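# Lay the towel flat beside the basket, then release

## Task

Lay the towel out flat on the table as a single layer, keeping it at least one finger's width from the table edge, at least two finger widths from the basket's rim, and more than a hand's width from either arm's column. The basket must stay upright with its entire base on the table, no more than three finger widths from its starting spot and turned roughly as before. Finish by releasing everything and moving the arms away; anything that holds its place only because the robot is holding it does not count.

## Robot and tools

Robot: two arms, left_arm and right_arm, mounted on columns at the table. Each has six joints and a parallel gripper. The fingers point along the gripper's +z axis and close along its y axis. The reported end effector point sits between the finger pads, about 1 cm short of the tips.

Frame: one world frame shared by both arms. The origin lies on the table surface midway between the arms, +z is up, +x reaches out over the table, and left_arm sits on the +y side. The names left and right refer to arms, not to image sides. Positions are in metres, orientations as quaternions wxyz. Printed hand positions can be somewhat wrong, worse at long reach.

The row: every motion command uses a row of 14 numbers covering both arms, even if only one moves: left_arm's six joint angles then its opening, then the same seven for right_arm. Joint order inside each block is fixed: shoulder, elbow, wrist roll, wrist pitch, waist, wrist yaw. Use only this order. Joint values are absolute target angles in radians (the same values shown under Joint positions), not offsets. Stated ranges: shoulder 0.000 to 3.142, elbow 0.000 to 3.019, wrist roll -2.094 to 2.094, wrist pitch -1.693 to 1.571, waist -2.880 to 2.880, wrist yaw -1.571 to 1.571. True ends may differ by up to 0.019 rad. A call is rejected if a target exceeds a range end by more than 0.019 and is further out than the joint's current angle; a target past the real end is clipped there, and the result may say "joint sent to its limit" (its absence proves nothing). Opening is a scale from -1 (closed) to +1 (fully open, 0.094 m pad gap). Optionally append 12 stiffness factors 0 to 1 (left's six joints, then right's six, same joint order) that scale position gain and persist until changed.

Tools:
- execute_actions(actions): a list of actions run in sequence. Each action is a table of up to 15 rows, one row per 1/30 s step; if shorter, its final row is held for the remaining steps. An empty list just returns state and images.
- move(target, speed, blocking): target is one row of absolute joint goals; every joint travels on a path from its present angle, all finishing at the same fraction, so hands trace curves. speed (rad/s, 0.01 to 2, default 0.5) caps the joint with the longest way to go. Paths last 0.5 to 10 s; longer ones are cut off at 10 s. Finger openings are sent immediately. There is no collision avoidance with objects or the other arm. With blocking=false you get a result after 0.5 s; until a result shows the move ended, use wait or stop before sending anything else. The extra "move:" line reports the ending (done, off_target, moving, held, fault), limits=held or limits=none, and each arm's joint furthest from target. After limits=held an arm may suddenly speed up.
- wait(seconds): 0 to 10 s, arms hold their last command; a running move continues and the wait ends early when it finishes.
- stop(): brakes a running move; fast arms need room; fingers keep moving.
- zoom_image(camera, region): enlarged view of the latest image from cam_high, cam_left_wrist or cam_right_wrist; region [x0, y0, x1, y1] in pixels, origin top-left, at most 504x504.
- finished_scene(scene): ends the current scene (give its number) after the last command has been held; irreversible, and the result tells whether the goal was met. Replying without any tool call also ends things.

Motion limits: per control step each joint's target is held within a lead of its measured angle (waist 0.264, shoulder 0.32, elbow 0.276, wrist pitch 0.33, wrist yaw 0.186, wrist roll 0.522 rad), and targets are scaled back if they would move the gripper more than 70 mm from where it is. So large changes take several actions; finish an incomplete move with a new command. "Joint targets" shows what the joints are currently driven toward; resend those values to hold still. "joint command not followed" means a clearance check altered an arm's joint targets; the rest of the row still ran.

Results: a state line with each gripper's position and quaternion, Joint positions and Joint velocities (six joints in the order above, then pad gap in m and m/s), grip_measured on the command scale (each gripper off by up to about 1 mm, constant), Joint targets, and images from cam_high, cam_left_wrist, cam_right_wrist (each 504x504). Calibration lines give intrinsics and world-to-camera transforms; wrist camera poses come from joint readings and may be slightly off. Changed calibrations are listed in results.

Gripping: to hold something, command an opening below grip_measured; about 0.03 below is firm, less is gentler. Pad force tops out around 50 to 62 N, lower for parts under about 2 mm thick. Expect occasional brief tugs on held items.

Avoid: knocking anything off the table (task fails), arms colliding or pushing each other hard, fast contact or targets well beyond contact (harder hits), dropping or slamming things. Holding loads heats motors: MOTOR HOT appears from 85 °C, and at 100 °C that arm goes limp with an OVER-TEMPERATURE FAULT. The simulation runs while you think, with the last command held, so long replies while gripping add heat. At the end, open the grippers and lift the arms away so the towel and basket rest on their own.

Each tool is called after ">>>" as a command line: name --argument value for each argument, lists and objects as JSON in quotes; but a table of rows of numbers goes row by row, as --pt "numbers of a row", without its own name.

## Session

>>> execute_actions --actions '[]'

Scene clock: 0.00 s.
left_arm: end_effector_position=(+0.8221, -0.0843, +0.1510) grip_measured=+1.000 end_effector_quat_wxyz=(+0.334, +0.207, +0.912, +0.115) | right_arm: end_effector_position=(+0.9364, -0.3338, +0.3443) grip_measured=+1.000 end_effector_quat_wxyz=(+0.476, +0.150, +0.692, +0.521)
Joint names: [shoulder, elbow, wrist roll, wrist pitch, waist, wrist yaw]
Joint positions: left_arm=[ 2.371  2.356  0.077 -0.93  -0.697 -0.385  0.094] | right_arm=[ 2.396  2.416  1.041 -0.024 -0.273 -0.753  0.094]
Joint velocities: left_arm=[-0.005 -0.042 -0.007  0.007 -0.005 -0.007  0.   ] | right_arm=[ 0.005 -0.007 -0.037  0.012  0.005 -0.022  0.   ]
Motor temperatures (°C, as the motors report them): left_arm=[25 26 23 25 23 22] | right_arm=[23 26 21 25 23 23]
Joint targets: left_arm=[2.358 2.389 0.077 -0.925 -0.697 -0.386] | right_arm=[2.393 2.446 1.041 -0.019 -0.273 -0.753]
Joint stiffness scale: left_arm=[1. 1. 1. 1. 1. 1.] | right_arm=[1. 1. 1. 1. 1. 1.]
camera_calibration (this result's frames):
cam_left_wrist: T_world_to_cam=[[-0.301624, -0.884405, -0.356162, 0.223954], [-0.945259, 0.326183, -0.00944785, 0.809214], [0.12453, 0.333816, -0.934376, 0.190719], [0, 0, 0, 1]] pos_world=[0.808717, -0.129551, 0.265613]
cam_right_wrist: T_world_to_cam=[[0.299622, -0.40714, -0.862823, -0.11529], [-0.876915, 0.23873, -0.417166, 1.05072], [0.375827, 0.881615, -0.285498, 0.164779], [0, 0, 0, 1]] pos_world=[0.894009, -0.44305, 0.385894]

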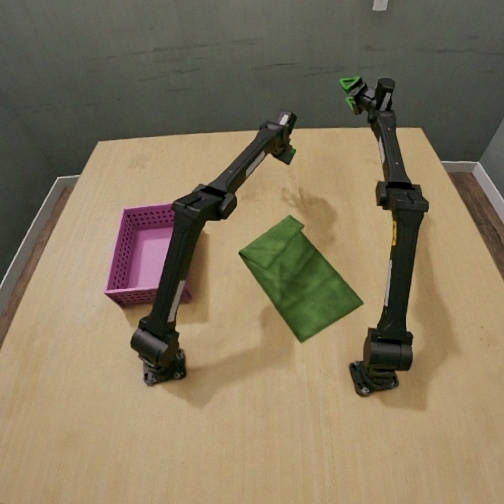

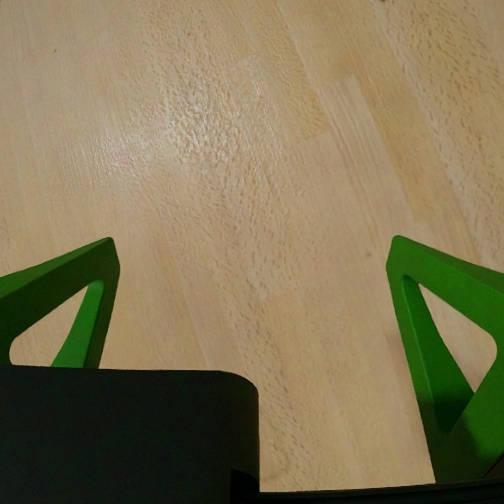

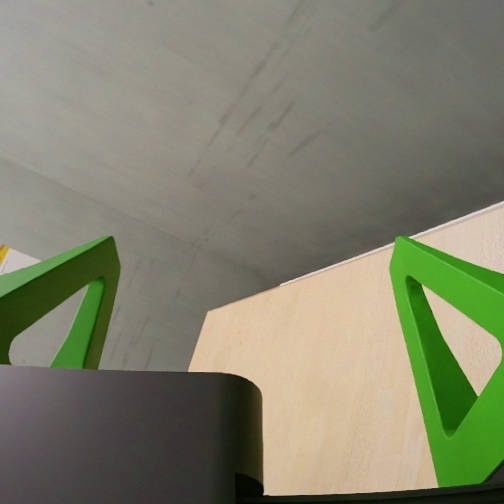

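>>> move --target '[1.4,1.7,0,-1.6,-0.75,0,0, 1.0,1.2,0,-1.2,-0.7,0,0]' --speed 0.8

>>> zoom_image --camera "cam_high" --region '[210,190,390,370]'

Scene clock: 5.40 s.
left_arm: end_effector_position=(+0.4251, +0.0374, +0.3924) grip_measured=+0.002 end_effector_quat_wxyz=(+0.134, +0.268, +0.953, -0.034) | right_arm: end_effector_position=(+0.3250, -0.5231, +0.3576) grip_measured=+0.002 end_effector_quat_wxyz=(+0.278, +0.265, +0.920, -0.075)
Joint names: [shoulder, elbow, wrist roll, wrist pitch, waist, wrist yaw]
Joint positions: left_arm=[ 1.39   1.692  0.015 -1.595 -0.736 -0.002  0.047] | right_arm=[ 0.989  1.196  0.011 -1.195 -0.689 -0.004  0.047]
Joint velocities: left_arm=[-0.015 -0.012  0.007 -0.012 -0.005 -0.022  0.001] | right_arm=[-0.005 -0.002 -0.007  0.007 -0.015 -0.022  0.001]
Motor temperatures (°C, as the motors report them): left_arm=[26 27 23 25 23 22] | right_arm=[24 29 21 25 23 23]
Joint targets: left_arm=[1.400 1.700 -0.000 -1.600 -0.750 0.000] | right_arm=[1.000 1.200 0.000 -1.200 -0.700 -0.000]
Joint stiffness scale: left_arm=[1. 1. 1. 1. 1. 1.] | right_arm=[1. 1. 1. 1. 1. 1.]
move: done; limits=none; left_arm: farthest joint: the wrist roll, 0.015 radians from its target (0.077 radians at the start); right_arm: farthest joint: the waist, 0.011 radians from its target (0.427 radians at the start)
camera_calibration (this result's frames):
cam_left_wrist: T_world_to_cam=[[-0.525136, -0.850914, -0.0133337, 0.257101], [-0.800828, 0.488804, 0.346043, 0.189636], [-0.287935, 0.192398, -0.938124, 0.607227], [0, 0, 0, 1]] pos_world=[0.461721, 0.00924704, 0.50746]
cam_right_wrist: T_world_to_cam=[[-0.521594, -0.853025, -0.0169746, -0.266514], [-0.853034, 0.521009, 0.0297034, 0.54545], [-0.0164938, 0.0299731, -0.999415, 0.502585], [0, 0, 0, 1]] pos_world=[0.334565, -0.526591, 0.481565]

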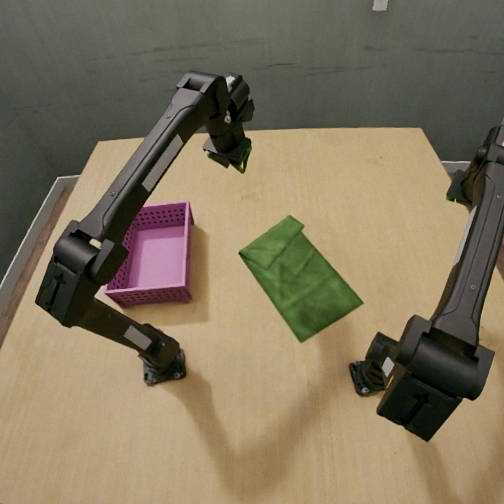

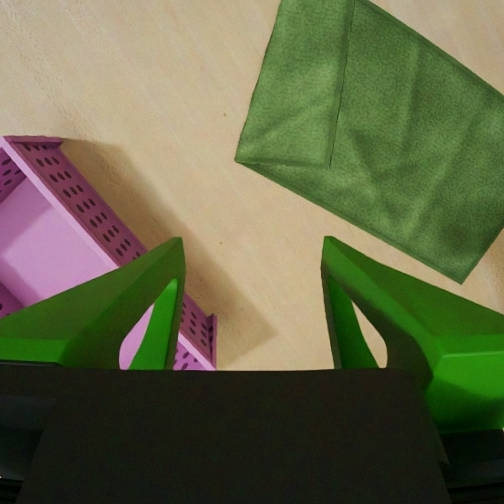

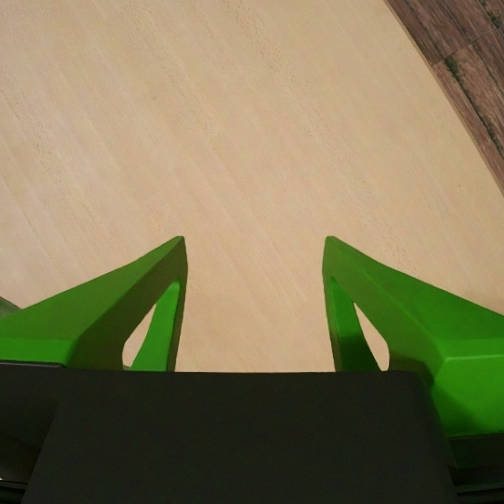

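Region (210, 190, 390, 370) of cam_high's 504x504 image, scaled by 2.800, with more detail than that image has.

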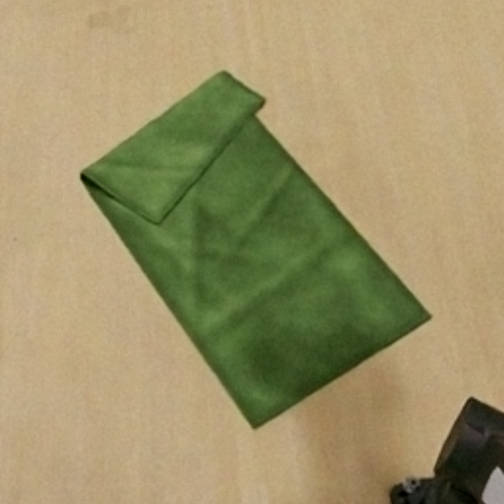

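>>> move --target '[1.6,1.4,-0.07,-1.35,-0.93,0,0, 1.8,1.7,0.92,-1.4,0.05,0,0]' --speed 0.7

>>> move --target '[1.78,1.265,-0.07,-1.06,-0.93,0,0, 2.0,1.59,0.92,-1.17,0.14,0,0]' --speed 0.3

Scene clock: 16.10 s.
left_arm: end_effector_position=(+0.3923, -0.0441, +0.1805) grip_measured=+0.002 end_effector_quat_wxyz=(-0.000, +0.326, +0.945, +0.001) | right_arm: end_effector_position=(+0.5499, -0.2139, +0.1810) grip_measured=+0.002 end_effector_quat_wxyz=(+0.011, +0.348, +0.937, +0.009)
Joint names: [shoulder, elbow, wrist roll, wrist pitch, waist, wrist yaw]
Joint positions: left_arm=[ 1.601  1.388 -0.054 -1.36  -0.92  -0.002  0.047] | right_arm=[ 1.801  1.652  0.909 -1.392  0.061 -0.004  0.047]
Joint velocities: left_arm=[-0.005  0.007 -0.022 -0.017  0.005  0.022 -0.   ] | right_arm=[-0.005 -0.012 -0.022 -0.002 -0.005  0.022  0.   ]
Motor temperatures (°C, as the motors report them): left_arm=[26 28 23 25 23 22] | right_arm=[24 32 21 25 23 23]
Joint targets: left_arm=[1.600 1.400 -0.070 -1.350 -0.930 -0.000] | right_arm=[1.800 1.700 0.920 -1.400 0.050 0.000]
Joint stiffness scale: left_arm=[1. 1. 1. 1. 1. 1.] | right_arm=[1. 1. 1. 1. 1. 1.]
move: off_target (right_arm); limits=none; left_arm: farthest joint: the wrist roll, 0.016 radians from its target (0.085 radians at the start); right_arm: farthest joint: the elbow, 0.048 radians from its target (0.504 radians at the start)
camera_calibration (this result's frames):
cam_left_wrist: T_world_to_cam=[[-0.621217, -0.783605, -0.00732546, 0.207211], [-0.634581, 0.497547, 0.5914, 0.167348], [-0.459779, 0.372036, -0.806345, 0.466225], [0, 0, 0, 1]] pos_world=[0.449279, -0.0943445, 0.278487]
cam_right_wrist: T_world_to_cam=[[-0.649056, -0.759854, -0.0367253, 0.205147], [-0.641698, 0.520922, 0.562906, 0.368683], [-0.408595, 0.388924, -0.825705, 0.581421], [0, 0, 0, 1]] pos_world=[0.607301, -0.262302, 0.280082]

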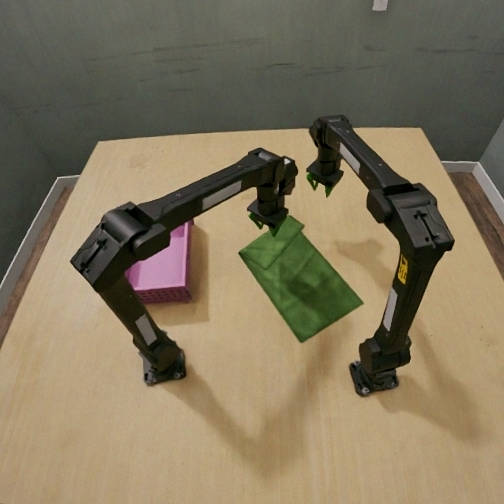

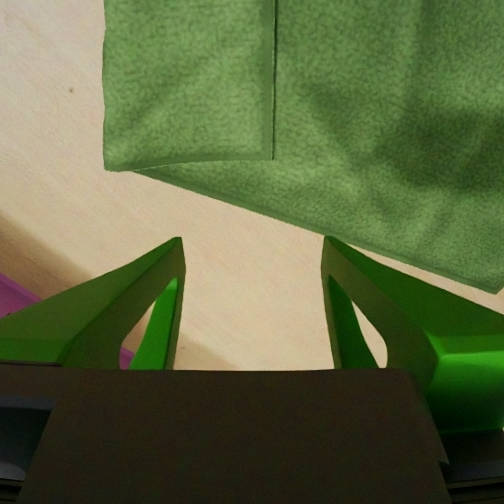

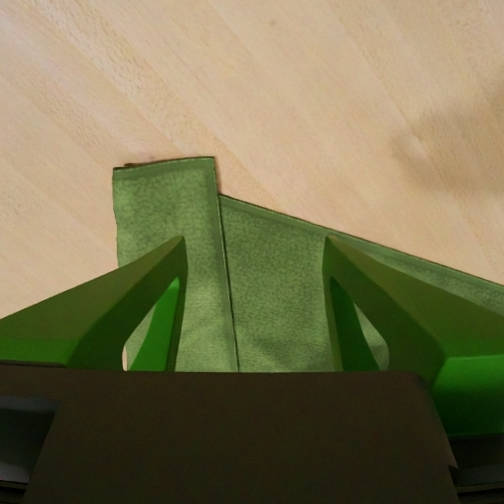

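Scene clock: 17.53 s.
left_arm: end_effector_position=(+0.4059, -0.0560, +0.0509) grip_measured=+0.002 end_effector_quat_wxyz=(-0.009, +0.326, +0.945, +0.005) | right_arm: end_effector_position=(+0.5666, -0.1714, +0.0545) grip_measured=+0.002 end_effector_quat_wxyz=(-0.006, +0.317, +0.948, -0.001)
Joint names: [shoulder, elbow, wrist roll, wrist pitch, waist, wrist yaw]
Joint positions: left_arm=[ 1.778  1.256 -0.055 -1.07  -0.92  -0.002  0.047] | right_arm=[ 1.986  1.584  0.91  -1.18   0.127 -0.004  0.047]
Joint velocities: left_arm=[ 0.005 -0.002  0.037 -0.022 -0.015  0.022  0.   ] | right_arm=[-0.005 -0.007 -0.051 -0.002 -0.015  0.007 -0.001]
Motor temperatures (°C, as the motors report them): left_arm=[26 28 23 25 23 22] | right_arm=[24 32 21 25 23 23]
Joint targets: left_arm=[1.780 1.265 -0.070 -1.060 -0.930 0.000] | right_arm=[2.000 1.590 0.920 -1.170 0.140 -0.000]
Joint stiffness scale: left_arm=[1. 1. 1. 1. 1. 1.] | right_arm=[1. 1. 1. 1. 1. 1.]
move: done; limits=none; left_arm: farthest joint: the wrist roll, 0.015 radians from its target (0.016 radians at the start); right_arm: farthest joint: the shoulder, 0.014 radians from its target (0.199 radians at the start)
camera_calibration (this result's frames):
cam_left_wrist: T_world_to_cam=[[-0.621029, -0.783744, -0.00824576, 0.205358], [-0.626168, 0.489786, 0.606649, 0.253961], [-0.471419, 0.38191, -0.794927, 0.377069], [0, 0, 0, 1]] pos_world=[0.464313, -0.107445, 0.14737]
cam_right_wrist: T_world_to_cam=[[-0.599261, -0.800538, -0.00490068, 0.206718], [-0.651723, 0.484289, 0.583714, 0.426708], [-0.464912, 0.352991, -0.811944, 0.49226], [0, 0, 0, 1]] pos_world=[0.630832, -0.214928, 0.151625]

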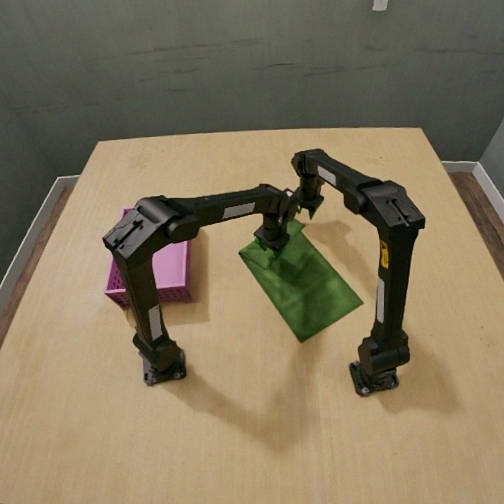

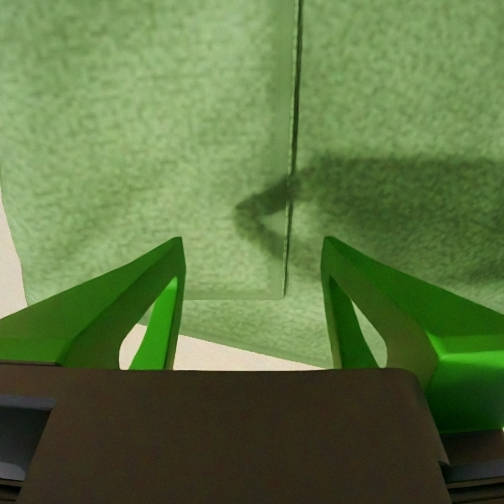

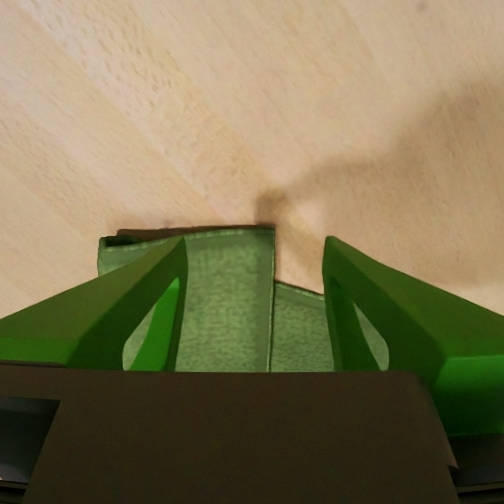

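>>> move --target '[1.87,1.25,-0.07,-0.93,-0.93,0,0, 2.075,1.55,0.92,-1.07,0.145,0,0]' --speed 0.1

>>> move --target '[1.87,1.25,-0.07,-0.93,-0.93,0,-1, 2.075,1.55,0.92,-1.07,0.145,0,-1]'

>>> move --target '[1.77,1.30,-0.07,-1.0,-0.91,0,-1, 1.98,1.62,0.92,-1.14,0.16,0,-1]' --speed 0.15

Scene clock: 21.70 s.
left_arm: end_effector_position=(+0.4224, -0.0704, +0.0234) grip_measured=+0.002 end_effector_quat_wxyz=(+0.019, +0.325, +0.946, -0.007) | right_arm: end_effector_position=(+0.5731, -0.1697, +0.0172) grip_measured=+0.001 end_effector_quat_wxyz=(+0.001, +0.317, +0.948, +0.003)
Joint names: [shoulder, elbow, wrist roll, wrist pitch, waist, wrist yaw]
Joint positions: left_arm=[ 1.831  1.25  -0.057 -0.949 -0.92  -0.002  0.047] | right_arm=[ 2.034  1.556  0.911 -1.087  0.127 -0.004  0.047]
Joint velocities: left_arm=[-0.015 -0.007  0.007 -0.022 -0.005  0.007 -0.001] | right_arm=[-0.005 -0.012 -0.081 -0.002  0.005 -0.051 -0.   ]
Motor temperatures (°C, as the motors report them): left_arm=[26 28 23 25 23 22] | right_arm=[25 32 21 25 23 23]
Joint targets: left_arm=[1.870 1.250 -0.070 -0.930 -0.930 0.000] | right_arm=[2.075 1.550 0.920 -1.070 0.145 -0.000]
Joint stiffness scale: left_arm=[1. 1. 1. 1. 1. 1.] | right_arm=[1. 1. 1. 1. 1. 1.]
move: off_target (left_arm, right_arm); limits=none; left_arm: farthest joint: the shoulder, 0.039 radians from its target (0.092 radians at the start); right_arm: farthest joint: the shoulder, 0.041 radians from its target (0.089 radians at the start)
camera_calibration (this result's frames):
cam_left_wrist: T_world_to_cam=[[-0.619223, -0.785198, -0.00521699, 0.20314], [-0.653868, 0.511953, 0.5571, 0.302429], [-0.434763, 0.348381, -0.830429, 0.351536], [0, 0, 0, 1]] pos_world=[0.476373, -0.117793, 0.124502]
cam_right_wrist: T_world_to_cam=[[-0.599387, -0.800266, -0.0175844, 0.212159], [-0.660771, 0.482269, 0.575151, 0.456905], [-0.451794, 0.356357, -0.817858, 0.457581], [0, 0, 0, 1]] pos_world=[0.635807, -0.21363, 0.115177]

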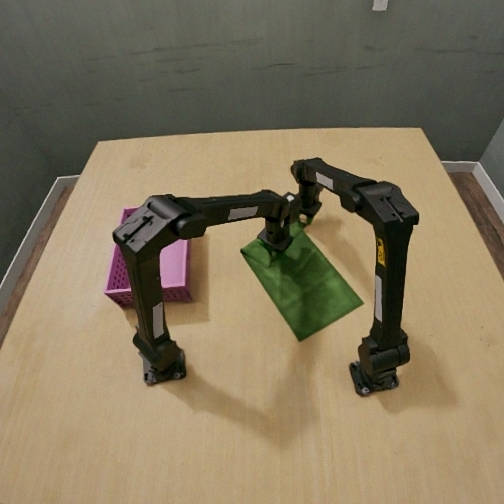

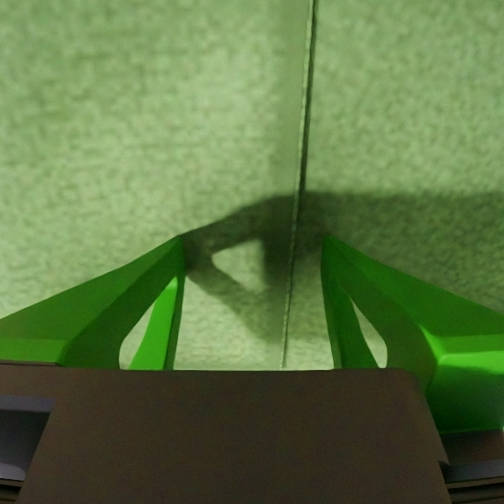

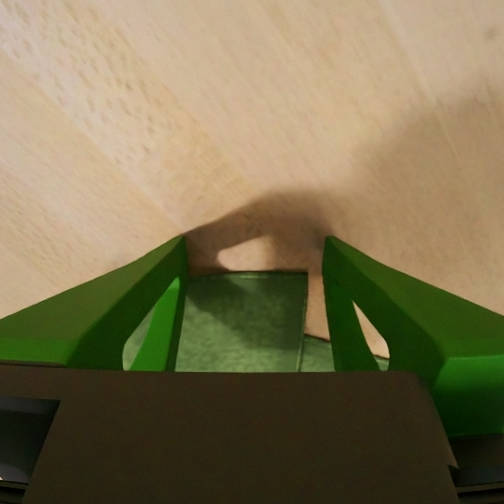

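Scene clock: 22.40 s.
left_arm: end_effector_position=(+0.4231, -0.0701, +0.0234) grip_measured=-0.967 end_effector_quat_wxyz=(+0.021, +0.325, +0.946, -0.005) | right_arm: end_effector_position=(+0.5731, -0.1695, +0.0170) grip_measured=-0.978 end_effector_quat_wxyz=(+0.001, +0.317, +0.948, +0.003)
Joint names: [shoulder, elbow, wrist roll, wrist pitch, waist, wrist yaw]
Joint positions: left_arm=[ 1.831  1.25  -0.057 -0.947 -0.92  -0.006  0.002] | right_arm=[ 2.035  1.556  0.911 -1.087  0.127 -0.004  0.001]
Joint velocities: left_arm=[-0.005  0.007  0.007  0.017 -0.015 -0.037 -0.   ] | right_arm=[-0.005 -0.007  0.007 -0.002 -0.015 -0.081  0.002]
Motor temperatures (°C, as the motors report them): left_arm=[26 28 23 25 23 22] | right_arm=[25 32 21 25 23 23]
Joint targets: left_arm=[1.870 1.250 -0.070 -0.930 -0.930 -0.000] | right_arm=[2.075 1.550 0.920 -1.070 0.145 0.000]
Joint stiffness scale: left_arm=[1. 1. 1. 1. 1. 1.] | right_arm=[1. 1. 1. 1. 1. 1.]
move: off_target (left_arm, right_arm); limits=none; left_arm: farthest joint: the shoulder, 0.039 radians from its target (0.039 radians at the start); right_arm: farthest joint: the shoulder, 0.040 radians from its target (0.041 radians at the start)
camera_calibration (this result's frames):
cam_left_wrist: T_world_to_cam=[[-0.61906, -0.785289, -0.00932708, 0.203862], [-0.656131, 0.510642, 0.555641, 0.303662], [-0.431576, 0.350095, -0.83137, 0.350571], [0, 0, 0, 1]] pos_world=[0.476742, -0.117705, 0.124628]
cam_right_wrist: T_world_to_cam=[[-0.599081, -0.800495, -0.0175844, 0.21212], [-0.660954, 0.482017, 0.575151, 0.456974], [-0.45193, 0.356185, -0.817858, 0.457365], [0, 0, 0, 1]] pos_world=[0.635813, -0.213374, 0.11496]

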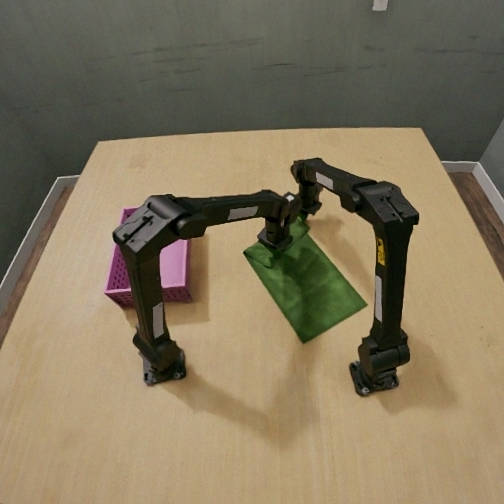

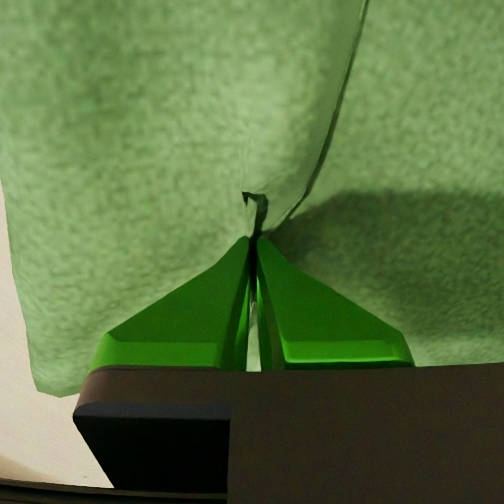

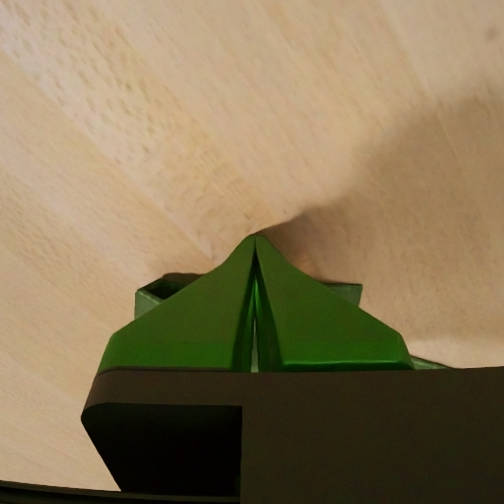

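Scene clock: 23.37 s.
left_arm: end_effector_position=(+0.4194, -0.0677, +0.0444) grip_measured=-0.967 end_effector_quat_wxyz=(+0.020, +0.325, +0.946, -0.007) | right_arm: end_effector_position=(+0.5720, -0.1571, +0.0456) grip_measured=-0.978 end_effector_quat_wxyz=(+0.007, +0.307, +0.951, +0.007)
Joint names: [shoulder, elbow, wrist roll, wrist pitch, waist, wrist yaw]
Joint positions: left_arm=[ 1.792  1.256 -0.057 -0.993 -0.92  -0.002  0.002] | right_arm=[ 1.999  1.579  0.911 -1.131  0.148 -0.004  0.001]
Joint velocities: left_arm=[ 0.005 -0.007 -0.051 -0.012 -0.015  0.007  0.001] | right_arm=[-0.005  0.002  0.022  0.012  0.005 -0.081 -0.001]
Motor temperatures (°C, as the motors report them): left_arm=[26 28 23 25 23 22] | right_arm=[25 32 21 25 23 23]
Joint targets: left_arm=[1.770 1.300 -0.070 -1.000 -0.910 0.000] | right_arm=[1.980 1.620 0.920 -1.140 0.160 -0.000]
Joint stiffness scale: left_arm=[1. 1. 1. 1. 1. 1.] | right_arm=[1. 1. 1. 1. 1. 1.]
move: off_target (left_arm, right_arm); limits=none; left_arm: farthest joint: the elbow, 0.044 radians from its target (0.050 radians at the start); right_arm: farthest joint: the elbow, 0.041 radians from its target (0.064 radians at the start)
camera_calibration (this result's frames):
cam_left_wrist: T_world_to_cam=[[-0.619202, -0.785213, -0.00550138, 0.203523], [-0.654815, 0.512481, 0.5555, 0.287864], [-0.433367, 0.347569, -0.831498, 0.366106], [0, 0, 0, 1]] pos_world=[0.473177, -0.114963, 0.145627]
cam_right_wrist: T_world_to_cam=[[-0.582131, -0.812567, -0.0293007, 0.210835], [-0.678899, 0.465907, 0.567474, 0.441931], [-0.447459, 0.350236, -0.82287, 0.472565], [0, 0, 0, 1]] pos_world=[0.634213, -0.200091, 0.144253]

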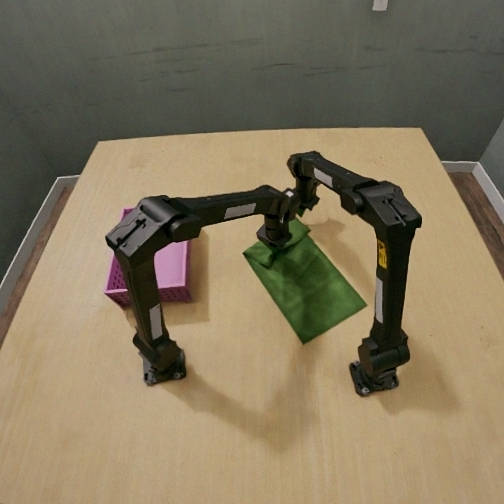

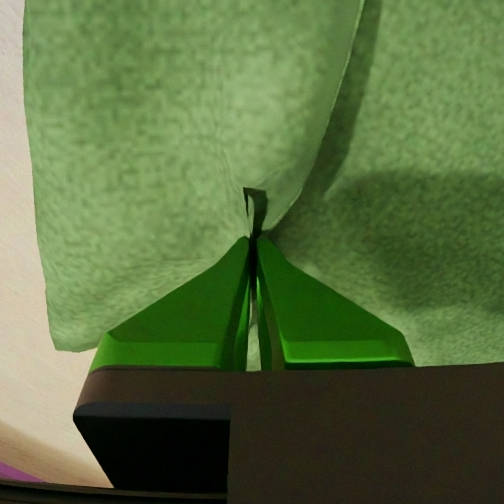

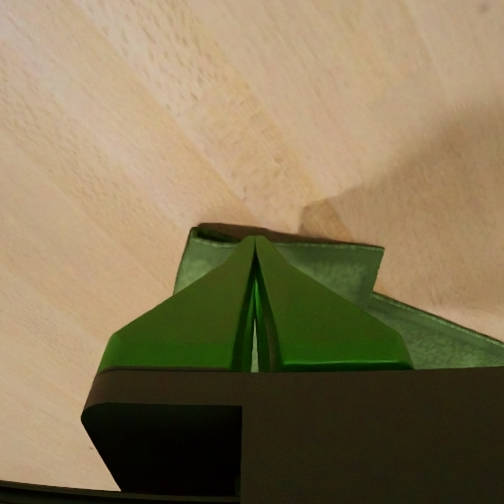

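>>> move --target '[1.72,1.37,-0.07,-1.12,-0.90,0,-1, 1.6,1.6,0.5,-1.3,-0.4,0,0]'

>>> move --target '[1.80,1.53,0.15,-1.26,-0.72,0,-1, 1.0,1.2,0,-1.2,-0.7,0,0]' --speed 0.4

>>> move --target '[1.97,1.58,0.4,-1.16,-0.555,0,-1, 1.0,1.2,0,-1.2,-0.7,0,0]' --speed 0.15

Scene clock: 29.93 s.
left_arm: end_effector_position=(+0.4226, -0.0667, +0.0902) grip_measured=-0.967 end_effector_quat_wxyz=(+0.018, +0.322, +0.947, -0.006) | right_arm: end_effector_position=(+0.5260, -0.4715, +0.2586) grip_measured=-0.002 end_effector_quat_wxyz=(+0.125, +0.378, +0.917, +0.016)
Joint names: [shoulder, elbow, wrist roll, wrist pitch, waist, wrist yaw]
Joint positions: left_arm=[ 1.744  1.323 -0.057 -1.113 -0.914 -0.002  0.002] | right_arm=[ 1.602  1.575  0.51  -1.292 -0.41  -0.002  0.047]
Joint velocities: left_arm=[ 0.005 -0.022 -0.022 -0.007  0.005 -0.037 -0.001] | right_arm=[-0.005 -0.012  0.081  0.017  0.005  0.022 -0.001]
Motor temperatures (°C, as the motors report them): left_arm=[26 29 23 25 23 22] | right_arm=[26 33 21 25 23 23]
Joint targets: left_arm=[1.720 1.370 -0.070 -1.120 -0.900 -0.000] | right_arm=[1.600 1.600 0.500 -1.300 -0.400 0.000]
Joint stiffness scale: left_arm=[1. 1. 1. 1. 1. 1.] | right_arm=[1. 1. 1. 1. 1. 1.]
move: off_target (left_arm, right_arm); limits=none; left_arm: farthest joint: the elbow, 0.047 radians from its target (0.114 radians at the start); right_arm: farthest joint: the elbow, 0.025 radians from its target (0.021 radians at the start)
camera_calibration (this result's frames):
cam_left_wrist: T_world_to_cam=[[-0.61472, -0.788725, -0.00575167, 0.204502], [-0.655644, 0.506918, 0.559611, 0.263677], [-0.438463, 0.347775, -0.828735, 0.407153], [0, 0, 0, 1]] pos_world=[0.477112, -0.113964, 0.191042]
cam_right_wrist: T_world_to_cam=[[-0.68528, -0.715964, -0.133372, 0.0615256], [-0.702791, 0.602085, 0.378917, 0.561819], [-0.190989, 0.353397, -0.91577, 0.627991], [0, 0, 0, 1]] pos_world=[0.556943, -0.516143, 0.370418]

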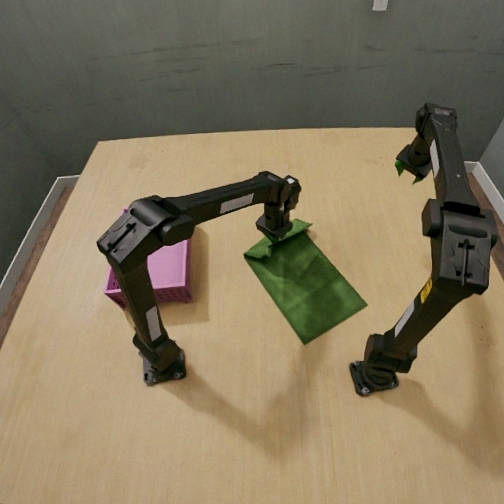

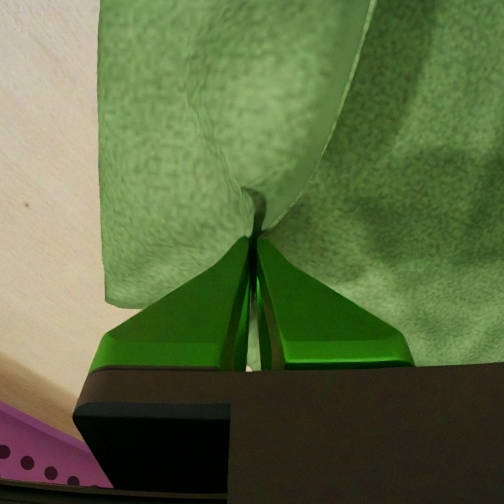

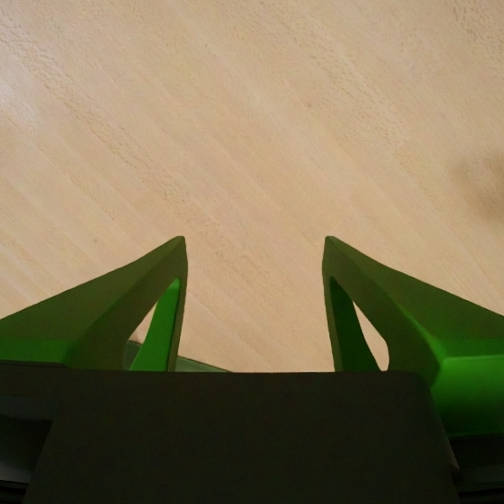

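Scene clock: 32.17 s.
left_arm: end_effector_position=(+0.4983, -0.0023, +0.1241) grip_measured=-0.967 end_effector_quat_wxyz=(+0.005, +0.325, +0.946, -0.000) | right_arm: end_effector_position=(+0.3239, -0.5225, +0.3512) grip_measured=-0.002 end_effector_quat_wxyz=(+0.263, +0.266, +0.925, -0.072)
Joint names: [shoulder, elbow, wrist roll, wrist pitch, waist, wrist yaw]
Joint positions: left_arm=[ 1.787  1.479  0.135 -1.253 -0.73  -0.002  0.002] | right_arm=[ 1.001  1.198  0.01  -1.216 -0.687 -0.002  0.047]
Joint velocities: left_arm=[ 0.005  0.002  0.022  0.007 -0.005 -0.051  0.001] | right_arm=[ 0.015 -0.012  0.007 -0.022 -0.005 -0.007 -0.   ]
Motor temperatures (°C, as the motors report them): left_arm=[27 29 23 25 23 22] | right_arm=[25 33 21 25 23 23]
Joint targets: left_arm=[1.800 1.530 0.150 -1.260 -0.720 0.000] | right_arm=[1.000 1.200 -0.000 -1.200 -0.700 -0.000]
Joint stiffness scale: left_arm=[1. 1. 1. 1. 1. 1.] | right_arm=[1. 1. 1. 1. 1. 1.]
move: off_target (left_arm); limits=none; left_arm: farthest joint: the elbow, 0.051 radians from its target (0.207 radians at the start); right_arm: farthest joint: the wrist pitch, 0.016 radians from its target (0.092 radians at the start)
camera_calibration (this result's frames):
cam_left_wrist: T_world_to_cam=[[-0.620542, -0.784126, -0.0086513, 0.305214], [-0.640666, 0.500587, 0.582203, 0.251408], [-0.452189, 0.366824, -0.812998, 0.450974], [0, 0, 0, 1]] pos_world=[0.554392, -0.0519529, 0.222911]
cam_right_wrist: T_world_to_cam=[[-0.522019, -0.852809, -0.0145694, -0.267241], [-0.851743, 0.520312, 0.0617169, 0.532286], [-0.0450521, 0.0446268, -0.997987, 0.512461], [0, 0, 0, 1]] pos_world=[0.336953, -0.52773, 0.474685]

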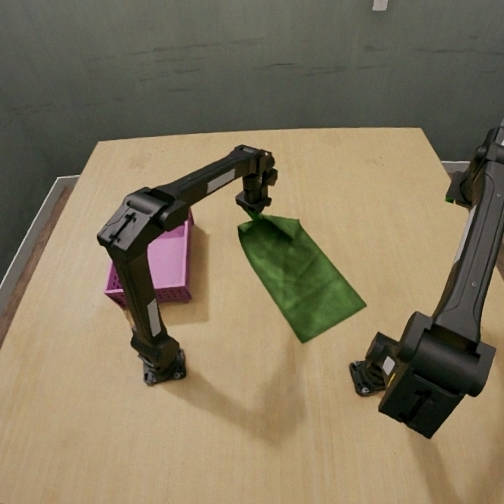

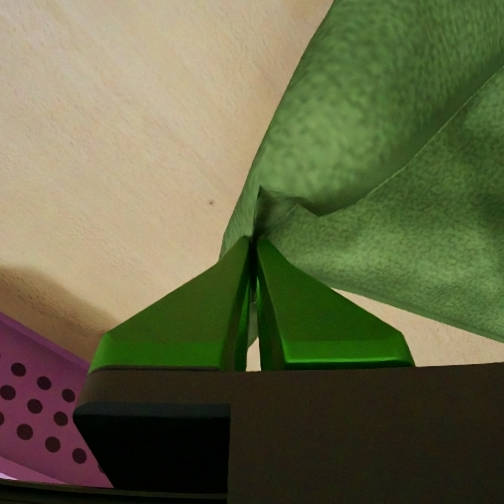

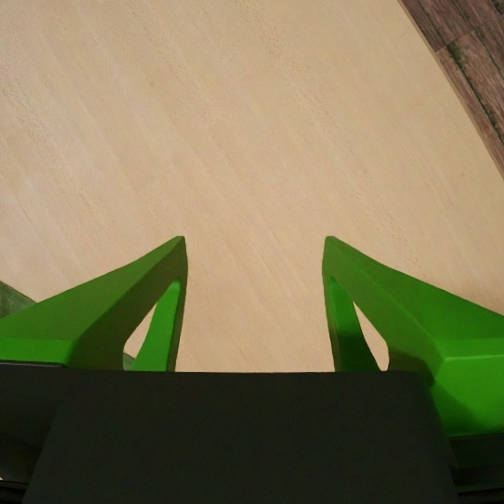

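Scene clock: 34.50 s.
left_arm: end_effector_position=(+0.5666, +0.0653, +0.0495) grip_measured=-0.967 end_effector_quat_wxyz=(-0.015, +0.365, +0.931, +0.001) | right_arm: end_effector_position=(+0.3239, -0.5225, +0.3512) grip_measured=-0.002 end_effector_quat_wxyz=(+0.263, +0.266, +0.925, -0.072)
Joint names: [shoulder, elbow, wrist roll, wrist pitch, waist, wrist yaw]
Joint positions: left_arm=[ 1.961  1.53   0.384 -1.169 -0.566 -0.002  0.002] | right_arm=[ 1.001  1.198  0.01  -1.216 -0.687 -0.002  0.047]
Joint velocities: left_arm=[-0.005 -0.007 -0.037 -0.002  0.005 -0.022  0.   ] | right_arm=[-0.015  0.012  0.022  0.012 -0.005  0.037  0.001]
Motor temperatures (°C, as the motors report them): left_arm=[27 29 23 25 23 22] | right_arm=[25 33 21 25 23 23]
Joint targets: left_arm=[1.970 1.580 0.400 -1.160 -0.555 -0.000] | right_arm=[1.000 1.200 0.000 -1.200 -0.700 0.000]
Joint stiffness scale: left_arm=[1. 1. 1. 1. 1. 1.] | right_arm=[1. 1. 1. 1. 1. 1.]
move: off_target (left_arm); limits=none; left_arm: farthest joint: the elbow, 0.050 radians from its target (0.101 radians at the start); right_arm: farthest joint: the wrist pitch, 0.016 radians from its target (0.016 radians at the start)
camera_calibration (this result's frames):
cam_left_wrist: T_world_to_cam=[[-0.685031, -0.728502, 0.00414864, 0.432278], [-0.574095, 0.543326, 0.612545, 0.262748], [-0.448495, 0.417231, -0.790425, 0.389954], [0, 0, 0, 1]] pos_world=[0.621859, 0.00945603, 0.145491]
cam_right_wrist: T_world_to_cam=[[-0.521744, -0.852981, -0.0143695, -0.267491], [-0.851906, 0.520046, 0.0617167, 0.5322], [-0.0451704, 0.0444417, -0.99799, 0.512403], [0, 0, 0, 1]] pos_world=[0.336968, -0.527705, 0.474684]

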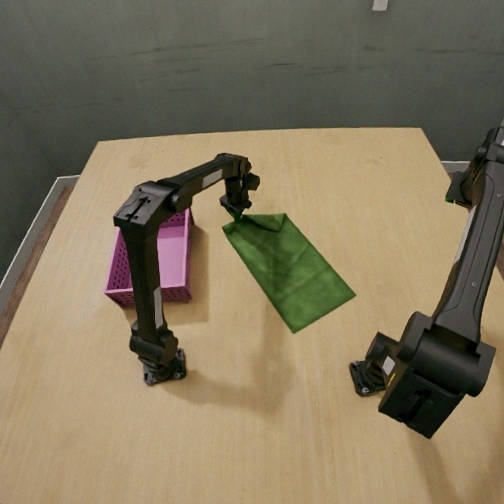

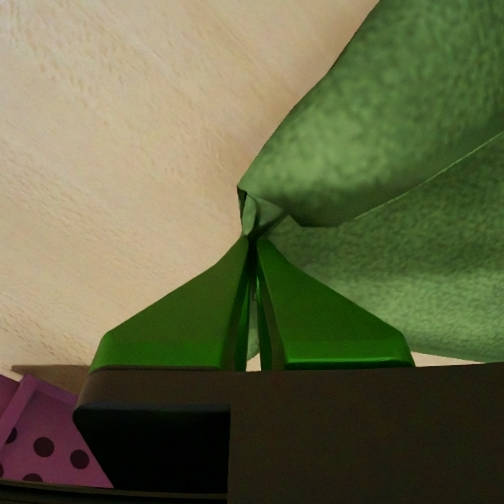

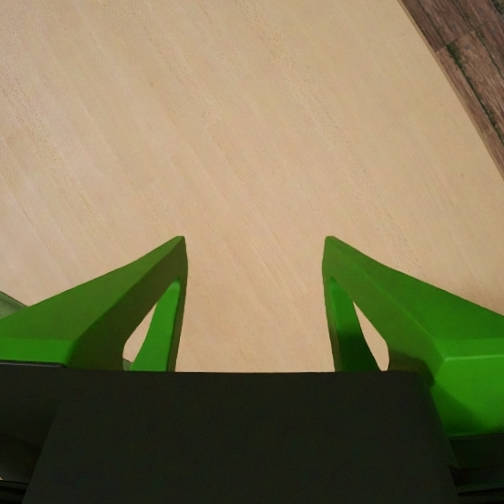

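>>> move --target '[2.0,1.65,0.4,-1.16,-0.50,0,-0.4, 1.0,1.2,0,-1.2,-0.7,0,0]' --speed 0.15

>>> move --target '[1.6,1.7,0.2,-1.5,-0.55,0,0, 1.0,1.2,0,-1.2,-0.7,0,0]'

>>> zoom_image --camera "cam_high" --region '[190,170,370,350]'

Scene clock: 38.53 s.
left_arm: end_effector_position=(+0.6028, +0.0865, +0.0614) grip_measured=-0.402 end_effector_quat_wxyz=(+0.010, +0.340, +0.940, +0.001) | right_arm: end_effector_position=(+0.3239, -0.5225, +0.3512) grip_measured=-0.002 end_effector_quat_wxyz=(+0.263, +0.266, +0.925, -0.072)
Joint names: [shoulder, elbow, wrist roll, wrist pitch, waist, wrist yaw]
Joint positions: left_arm=[ 1.985  1.603  0.385 -1.169 -0.511 -0.002  0.028] | right_arm=[ 1.001  1.198  0.01  -1.216 -0.687 -0.002  0.047]
Joint velocities: left_arm=[ 0.005 -0.012  0.022  0.007 -0.005  0.022 -0.001] | right_arm=[ 0.005 -0.002 -0.022  0.007 -0.005 -0.037 -0.   ]
Motor temperatures (°C, as the motors report them): left_arm=[27 30 23 25 23 22] | right_arm=[25 33 21 25 23 23]
Joint targets: left_arm=[2.000 1.650 0.400 -1.160 -0.500 0.000] | right_arm=[1.000 1.200 0.000 -1.200 -0.700 -0.000]
Joint stiffness scale: left_arm=[1. 1. 1. 1. 1. 1.] | right_arm=[1. 1. 1. 1. 1. 1.]
move: off_target (left_arm); limits=none; left_arm: farthest joint: the elbow, 0.047 radians from its target (0.120 radians at the start); right_arm: farthest joint: the wrist pitch, 0.016 radians from its target (0.016 radians at the start)
camera_calibration (this result's frames):
cam_left_wrist: T_world_to_cam=[[-0.644339, -0.764601, -0.0145903, 0.45221], [-0.630525, 0.520361, 0.575901, 0.302991], [-0.432743, 0.380275, -0.817389, 0.402063], [0, 0, 0, 1]] pos_world=[0.65641, 0.035201, 0.160747]
cam_right_wrist: T_world_to_cam=[[-0.521744, -0.852981, -0.0143695, -0.267491], [-0.851906, 0.520046, 0.0617167, 0.5322], [-0.0451704, 0.0444417, -0.99799, 0.512403], [0, 0, 0, 1]] pos_world=[0.336968, -0.527705, 0.474684]

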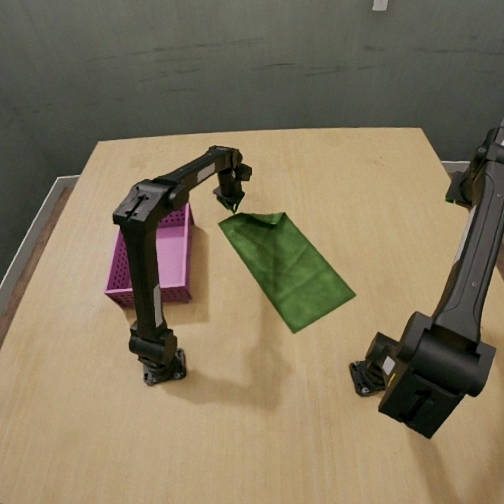

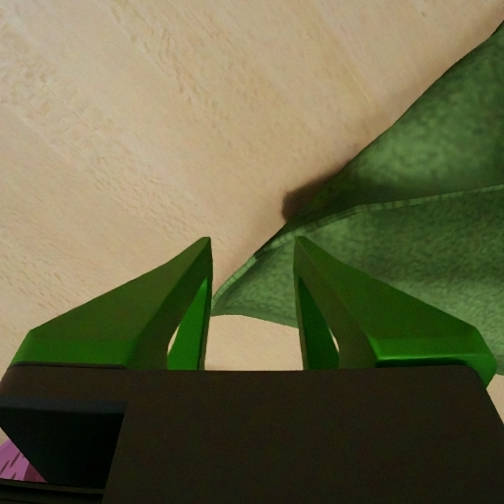

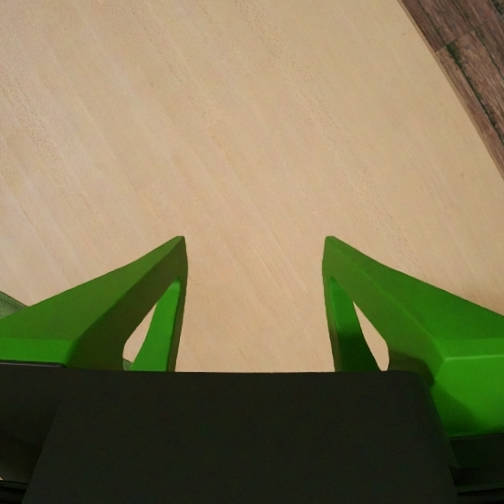

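Scene clock: 40.00 s.
left_arm: end_effector_position=(+0.5215, +0.0980, +0.2919) grip_measured=-0.002 end_effector_quat_wxyz=(+0.074, +0.272, +0.960, -0.003) | right_arm: end_effector_position=(+0.3239, -0.5225, +0.3512) grip_measured=-0.002 end_effector_quat_wxyz=(+0.263, +0.266, +0.925, -0.072)
Joint names: [shoulder, elbow, wrist roll, wrist pitch, waist, wrist yaw]
Joint positions: left_arm=[ 1.591  1.663  0.216 -1.493 -0.538 -0.002  0.047] | right_arm=[ 1.001  1.198  0.01  -1.216 -0.687 -0.002  0.047]
Joint velocities: left_arm=[-0.005  0.012 -0.022 -0.007 -0.005  0.081  0.   ] | right_arm=[-0.005 -0.017 -0.022  0.002 -0.005 -0.081  0.   ]
Motor temperatures (°C, as the motors report them): left_arm=[27 30 23 25 23 22] | right_arm=[25 33 21 25 23 23]
Joint targets: left_arm=[1.600 1.700 0.200 -1.500 -0.550 -0.000] | right_arm=[1.000 1.200 0.000 -1.200 -0.700 -0.000]
Joint stiffness scale: left_arm=[1. 1. 1. 1. 1. 1.] | right_arm=[1. 1. 1. 1. 1. 1.]
move: off_target (left_arm); limits=none; left_arm: farthest joint: the elbow, 0.037 radians from its target (0.097 radians at the start); right_arm: farthest joint: the wrist pitch, 0.016 radians from its target (0.016 radians at the start)
camera_calibration (this result's frames):
cam_left_wrist: T_world_to_cam=[[-0.526294, -0.84937, -0.0398196, 0.366134], [-0.761325, 0.449848, 0.466927, 0.219939], [-0.378681, 0.276057, -0.883399, 0.552195], [0, 0, 0, 1]] pos_world=[0.569245, 0.0596067, 0.399692]
cam_right_wrist: T_world_to_cam=[[-0.521744, -0.852981, -0.0143695, -0.267491], [-0.851906, 0.520046, 0.0617167, 0.5322], [-0.0451704, 0.0444417, -0.99799, 0.512403], [0, 0, 0, 1]] pos_world=[0.336968, -0.527705, 0.474684]

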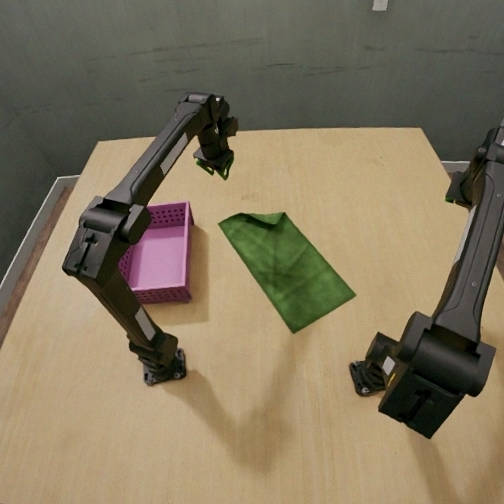

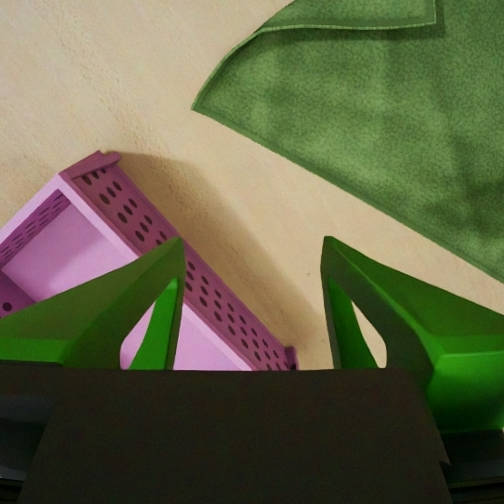

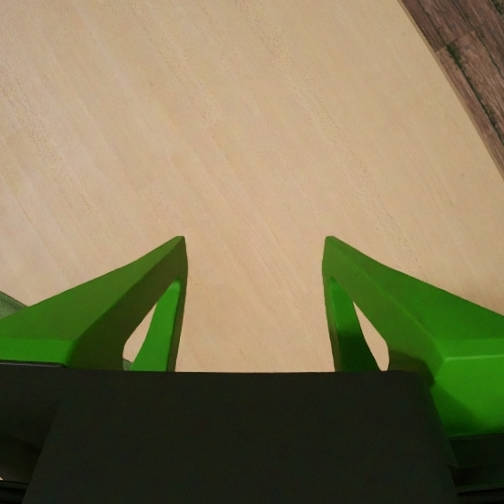

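Region (190, 170, 370, 350) of cam_high's 504x504 image, scaled by 2.800, with more detail than that image has.

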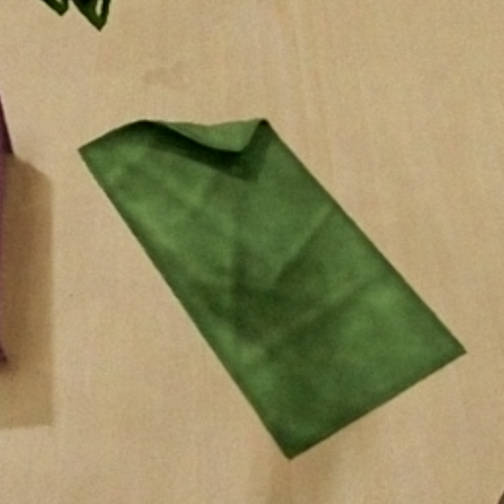

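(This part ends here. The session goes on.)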